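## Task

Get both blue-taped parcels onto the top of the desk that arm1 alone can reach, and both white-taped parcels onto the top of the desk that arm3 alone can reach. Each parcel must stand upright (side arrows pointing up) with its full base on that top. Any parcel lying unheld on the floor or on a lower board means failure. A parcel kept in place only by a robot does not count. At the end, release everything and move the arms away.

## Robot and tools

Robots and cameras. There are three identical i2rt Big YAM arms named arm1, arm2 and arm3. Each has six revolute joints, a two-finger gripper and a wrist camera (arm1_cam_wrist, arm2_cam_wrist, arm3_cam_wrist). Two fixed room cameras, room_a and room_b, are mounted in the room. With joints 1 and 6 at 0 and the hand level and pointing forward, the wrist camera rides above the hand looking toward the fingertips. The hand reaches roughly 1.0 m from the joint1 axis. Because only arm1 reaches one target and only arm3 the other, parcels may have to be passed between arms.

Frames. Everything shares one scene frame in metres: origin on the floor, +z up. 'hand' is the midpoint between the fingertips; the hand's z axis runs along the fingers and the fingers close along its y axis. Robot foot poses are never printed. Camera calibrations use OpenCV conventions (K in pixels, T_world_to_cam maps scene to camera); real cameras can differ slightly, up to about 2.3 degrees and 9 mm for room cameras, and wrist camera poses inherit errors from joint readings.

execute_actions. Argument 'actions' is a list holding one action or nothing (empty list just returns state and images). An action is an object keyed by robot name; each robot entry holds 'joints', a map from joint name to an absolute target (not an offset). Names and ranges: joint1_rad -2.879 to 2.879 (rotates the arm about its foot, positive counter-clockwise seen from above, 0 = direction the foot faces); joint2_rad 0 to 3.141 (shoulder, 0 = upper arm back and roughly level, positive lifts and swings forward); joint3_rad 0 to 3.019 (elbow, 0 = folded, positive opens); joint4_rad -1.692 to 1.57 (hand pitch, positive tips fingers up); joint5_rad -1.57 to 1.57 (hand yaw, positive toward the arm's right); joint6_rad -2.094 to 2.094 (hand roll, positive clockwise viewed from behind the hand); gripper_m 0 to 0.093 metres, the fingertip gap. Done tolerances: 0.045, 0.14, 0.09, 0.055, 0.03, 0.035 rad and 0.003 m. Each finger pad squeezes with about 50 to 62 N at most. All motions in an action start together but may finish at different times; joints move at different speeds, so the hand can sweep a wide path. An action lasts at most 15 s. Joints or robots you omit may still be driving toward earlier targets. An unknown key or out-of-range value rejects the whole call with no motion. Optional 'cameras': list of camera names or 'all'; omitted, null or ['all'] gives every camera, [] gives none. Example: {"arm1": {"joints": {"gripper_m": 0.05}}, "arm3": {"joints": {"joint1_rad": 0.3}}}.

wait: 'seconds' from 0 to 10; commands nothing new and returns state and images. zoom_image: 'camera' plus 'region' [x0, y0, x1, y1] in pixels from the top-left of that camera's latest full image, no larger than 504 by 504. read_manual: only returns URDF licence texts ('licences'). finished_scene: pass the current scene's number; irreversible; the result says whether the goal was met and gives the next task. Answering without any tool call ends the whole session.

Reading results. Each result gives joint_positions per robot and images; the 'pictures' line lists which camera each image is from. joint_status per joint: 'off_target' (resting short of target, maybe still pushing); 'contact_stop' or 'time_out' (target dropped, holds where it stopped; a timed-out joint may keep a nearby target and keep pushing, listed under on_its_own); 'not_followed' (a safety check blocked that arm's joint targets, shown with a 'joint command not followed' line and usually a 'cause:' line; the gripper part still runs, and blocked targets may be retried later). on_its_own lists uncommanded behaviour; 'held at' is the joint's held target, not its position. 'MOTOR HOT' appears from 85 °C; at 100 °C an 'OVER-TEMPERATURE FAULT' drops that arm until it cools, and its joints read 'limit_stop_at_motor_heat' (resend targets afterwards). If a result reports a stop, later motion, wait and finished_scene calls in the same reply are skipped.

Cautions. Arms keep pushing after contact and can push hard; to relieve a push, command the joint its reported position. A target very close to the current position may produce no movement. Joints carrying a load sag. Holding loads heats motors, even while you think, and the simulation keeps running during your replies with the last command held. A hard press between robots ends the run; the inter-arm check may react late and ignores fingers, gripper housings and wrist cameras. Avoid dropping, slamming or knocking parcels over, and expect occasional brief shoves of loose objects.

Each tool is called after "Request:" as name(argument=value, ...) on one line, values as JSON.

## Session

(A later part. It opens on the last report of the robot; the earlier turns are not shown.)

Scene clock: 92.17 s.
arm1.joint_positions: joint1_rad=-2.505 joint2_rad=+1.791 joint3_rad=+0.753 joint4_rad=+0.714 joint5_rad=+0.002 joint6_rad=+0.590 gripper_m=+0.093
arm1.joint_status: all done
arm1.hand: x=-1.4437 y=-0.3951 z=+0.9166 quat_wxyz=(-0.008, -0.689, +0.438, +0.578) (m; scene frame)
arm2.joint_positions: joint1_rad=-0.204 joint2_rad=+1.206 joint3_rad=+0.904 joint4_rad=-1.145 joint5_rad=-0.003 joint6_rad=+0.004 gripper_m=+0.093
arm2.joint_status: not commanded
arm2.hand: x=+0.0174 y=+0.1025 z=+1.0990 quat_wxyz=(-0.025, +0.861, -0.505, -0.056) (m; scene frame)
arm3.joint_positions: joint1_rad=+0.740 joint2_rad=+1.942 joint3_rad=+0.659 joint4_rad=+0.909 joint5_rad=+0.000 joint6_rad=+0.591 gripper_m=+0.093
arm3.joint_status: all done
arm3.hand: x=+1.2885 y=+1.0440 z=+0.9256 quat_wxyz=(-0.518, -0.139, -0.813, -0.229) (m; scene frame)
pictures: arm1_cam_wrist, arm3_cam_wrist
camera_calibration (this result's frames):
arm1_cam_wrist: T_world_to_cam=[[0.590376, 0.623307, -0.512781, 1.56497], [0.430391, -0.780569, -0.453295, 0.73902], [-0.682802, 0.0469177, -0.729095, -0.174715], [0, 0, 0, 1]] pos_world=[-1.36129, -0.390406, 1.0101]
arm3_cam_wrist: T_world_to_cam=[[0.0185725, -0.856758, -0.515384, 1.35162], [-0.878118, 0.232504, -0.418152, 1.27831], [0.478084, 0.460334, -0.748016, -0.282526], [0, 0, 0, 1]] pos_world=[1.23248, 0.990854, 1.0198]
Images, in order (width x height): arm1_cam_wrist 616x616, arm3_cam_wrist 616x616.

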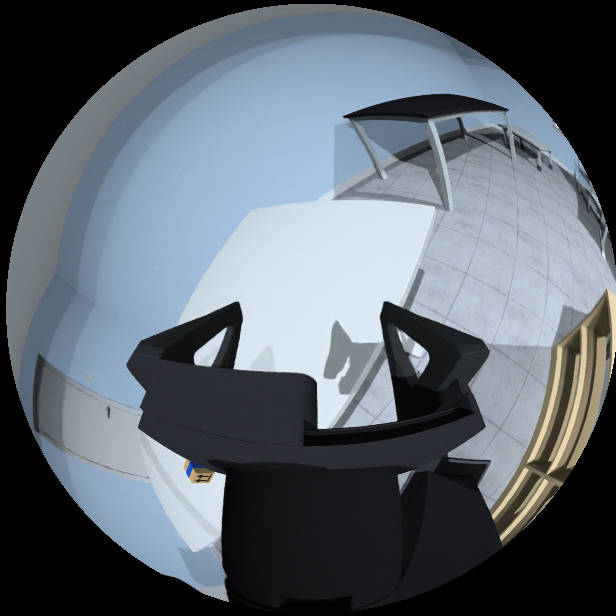

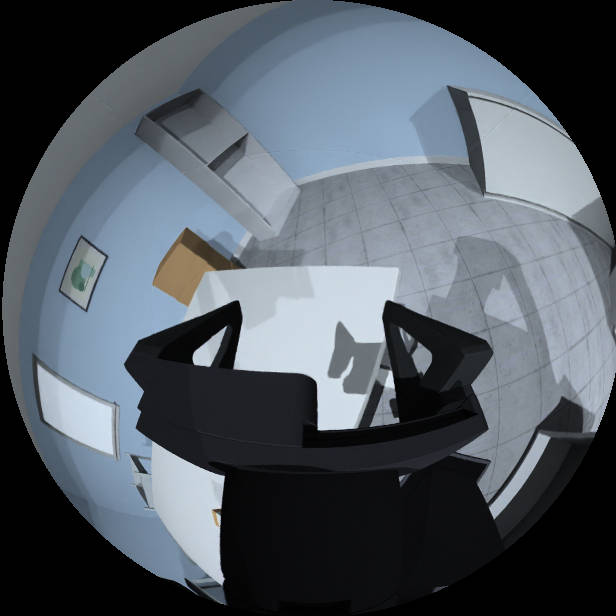

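Request:
execute_actions(actions=[{"arm1":{"joints":{"joint3_rad":1.3,"joint4_rad":-0.9,"joint6_rad":-0.6}},"arm3":{"joints":{"joint3_rad":1.3,"joint4_rad":-0.8,"joint6_rad":-0.6}}}], cameras=["arm1_cam_wrist","arm3_cam_wrist"])

Scene clock: 94.60 s.
arm1.joint_positions: joint1_rad=-2.505 joint2_rad=+1.791 joint3_rad=+1.271 joint4_rad=-0.887 joint5_rad=+0.002 joint6_rad=-0.590 gripper_m=+0.093
arm1.joint_status: all done
arm1.hand: x=-1.3957 y=-0.4241 z=+0.8925 quat_wxyz=(+0.044, -0.997, -0.022, +0.060) (m; scene frame)
arm2.joint_positions: joint1_rad=-0.204 joint2_rad=+1.206 joint3_rad=+0.904 joint4_rad=-1.145 joint5_rad=-0.003 joint6_rad=+0.004 gripper_m=+0.093
arm2.joint_status: not commanded
arm2.hand: x=+0.0174 y=+0.1025 z=+1.0990 quat_wxyz=(-0.025, +0.861, -0.505, -0.056) (m; scene frame)
arm3.joint_positions: joint1_rad=+0.740 joint2_rad=+1.942 joint3_rad=+1.264 joint4_rad=-0.791 joint5_rad=+0.000 joint6_rad=-0.591 gripper_m=+0.093
arm3.joint_status: all done
arm3.hand: x=+1.2743 y=+1.0402 z=+0.8980 quat_wxyz=(-0.054, +0.408, -0.912, +0.012) (m; scene frame)
pictures: arm1_cam_wrist, arm3_cam_wrist
camera_calibration (this result's frames):
arm1_cam_wrist: T_world_to_cam=[[-0.04678, 0.995097, 0.0871394, 0.275309], [0.877599, -0.000723658, 0.479395, 0.807298], [0.477107, 0.0988995, -0.873262, 1.61145], [0, 0, 0, 1]] pos_world=[-1.46444, -0.432747, 0.996218]
arm3_cam_wrist: T_world_to_cam=[[0.744528, -0.664887, 0.0600295, -0.306951], [-0.592886, -0.617203, 0.517249, 0.935619], [-0.306862, -0.420697, -0.853727, 1.71704], [0, 0, 0, 1]] pos_world=[1.31014, 1.09573, 1.00036]
Images, in order (width x height): arm1_cam_wrist 616x616, arm3_cam_wrist 616x616.

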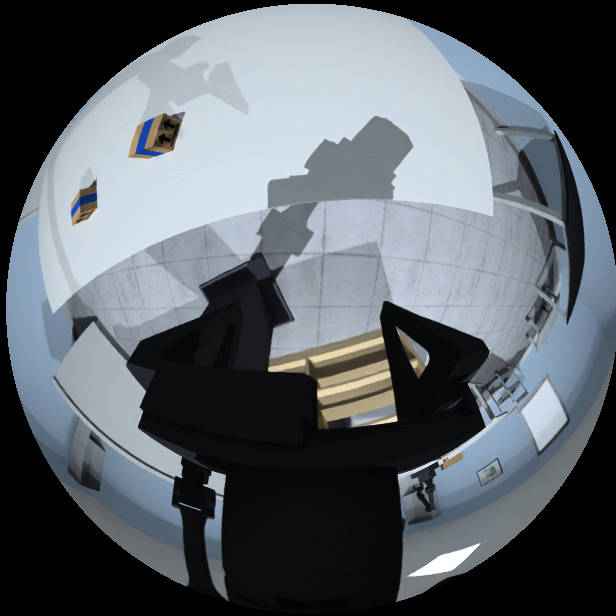

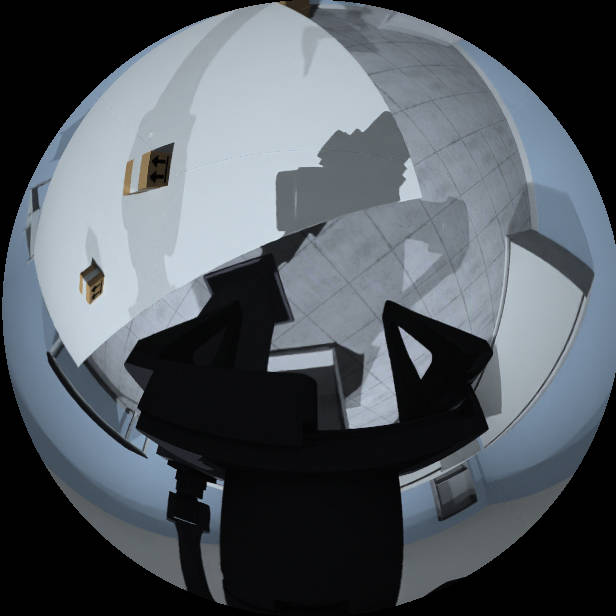

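Request:
finished_scene(scene=2)

The scene is finished: the task was done.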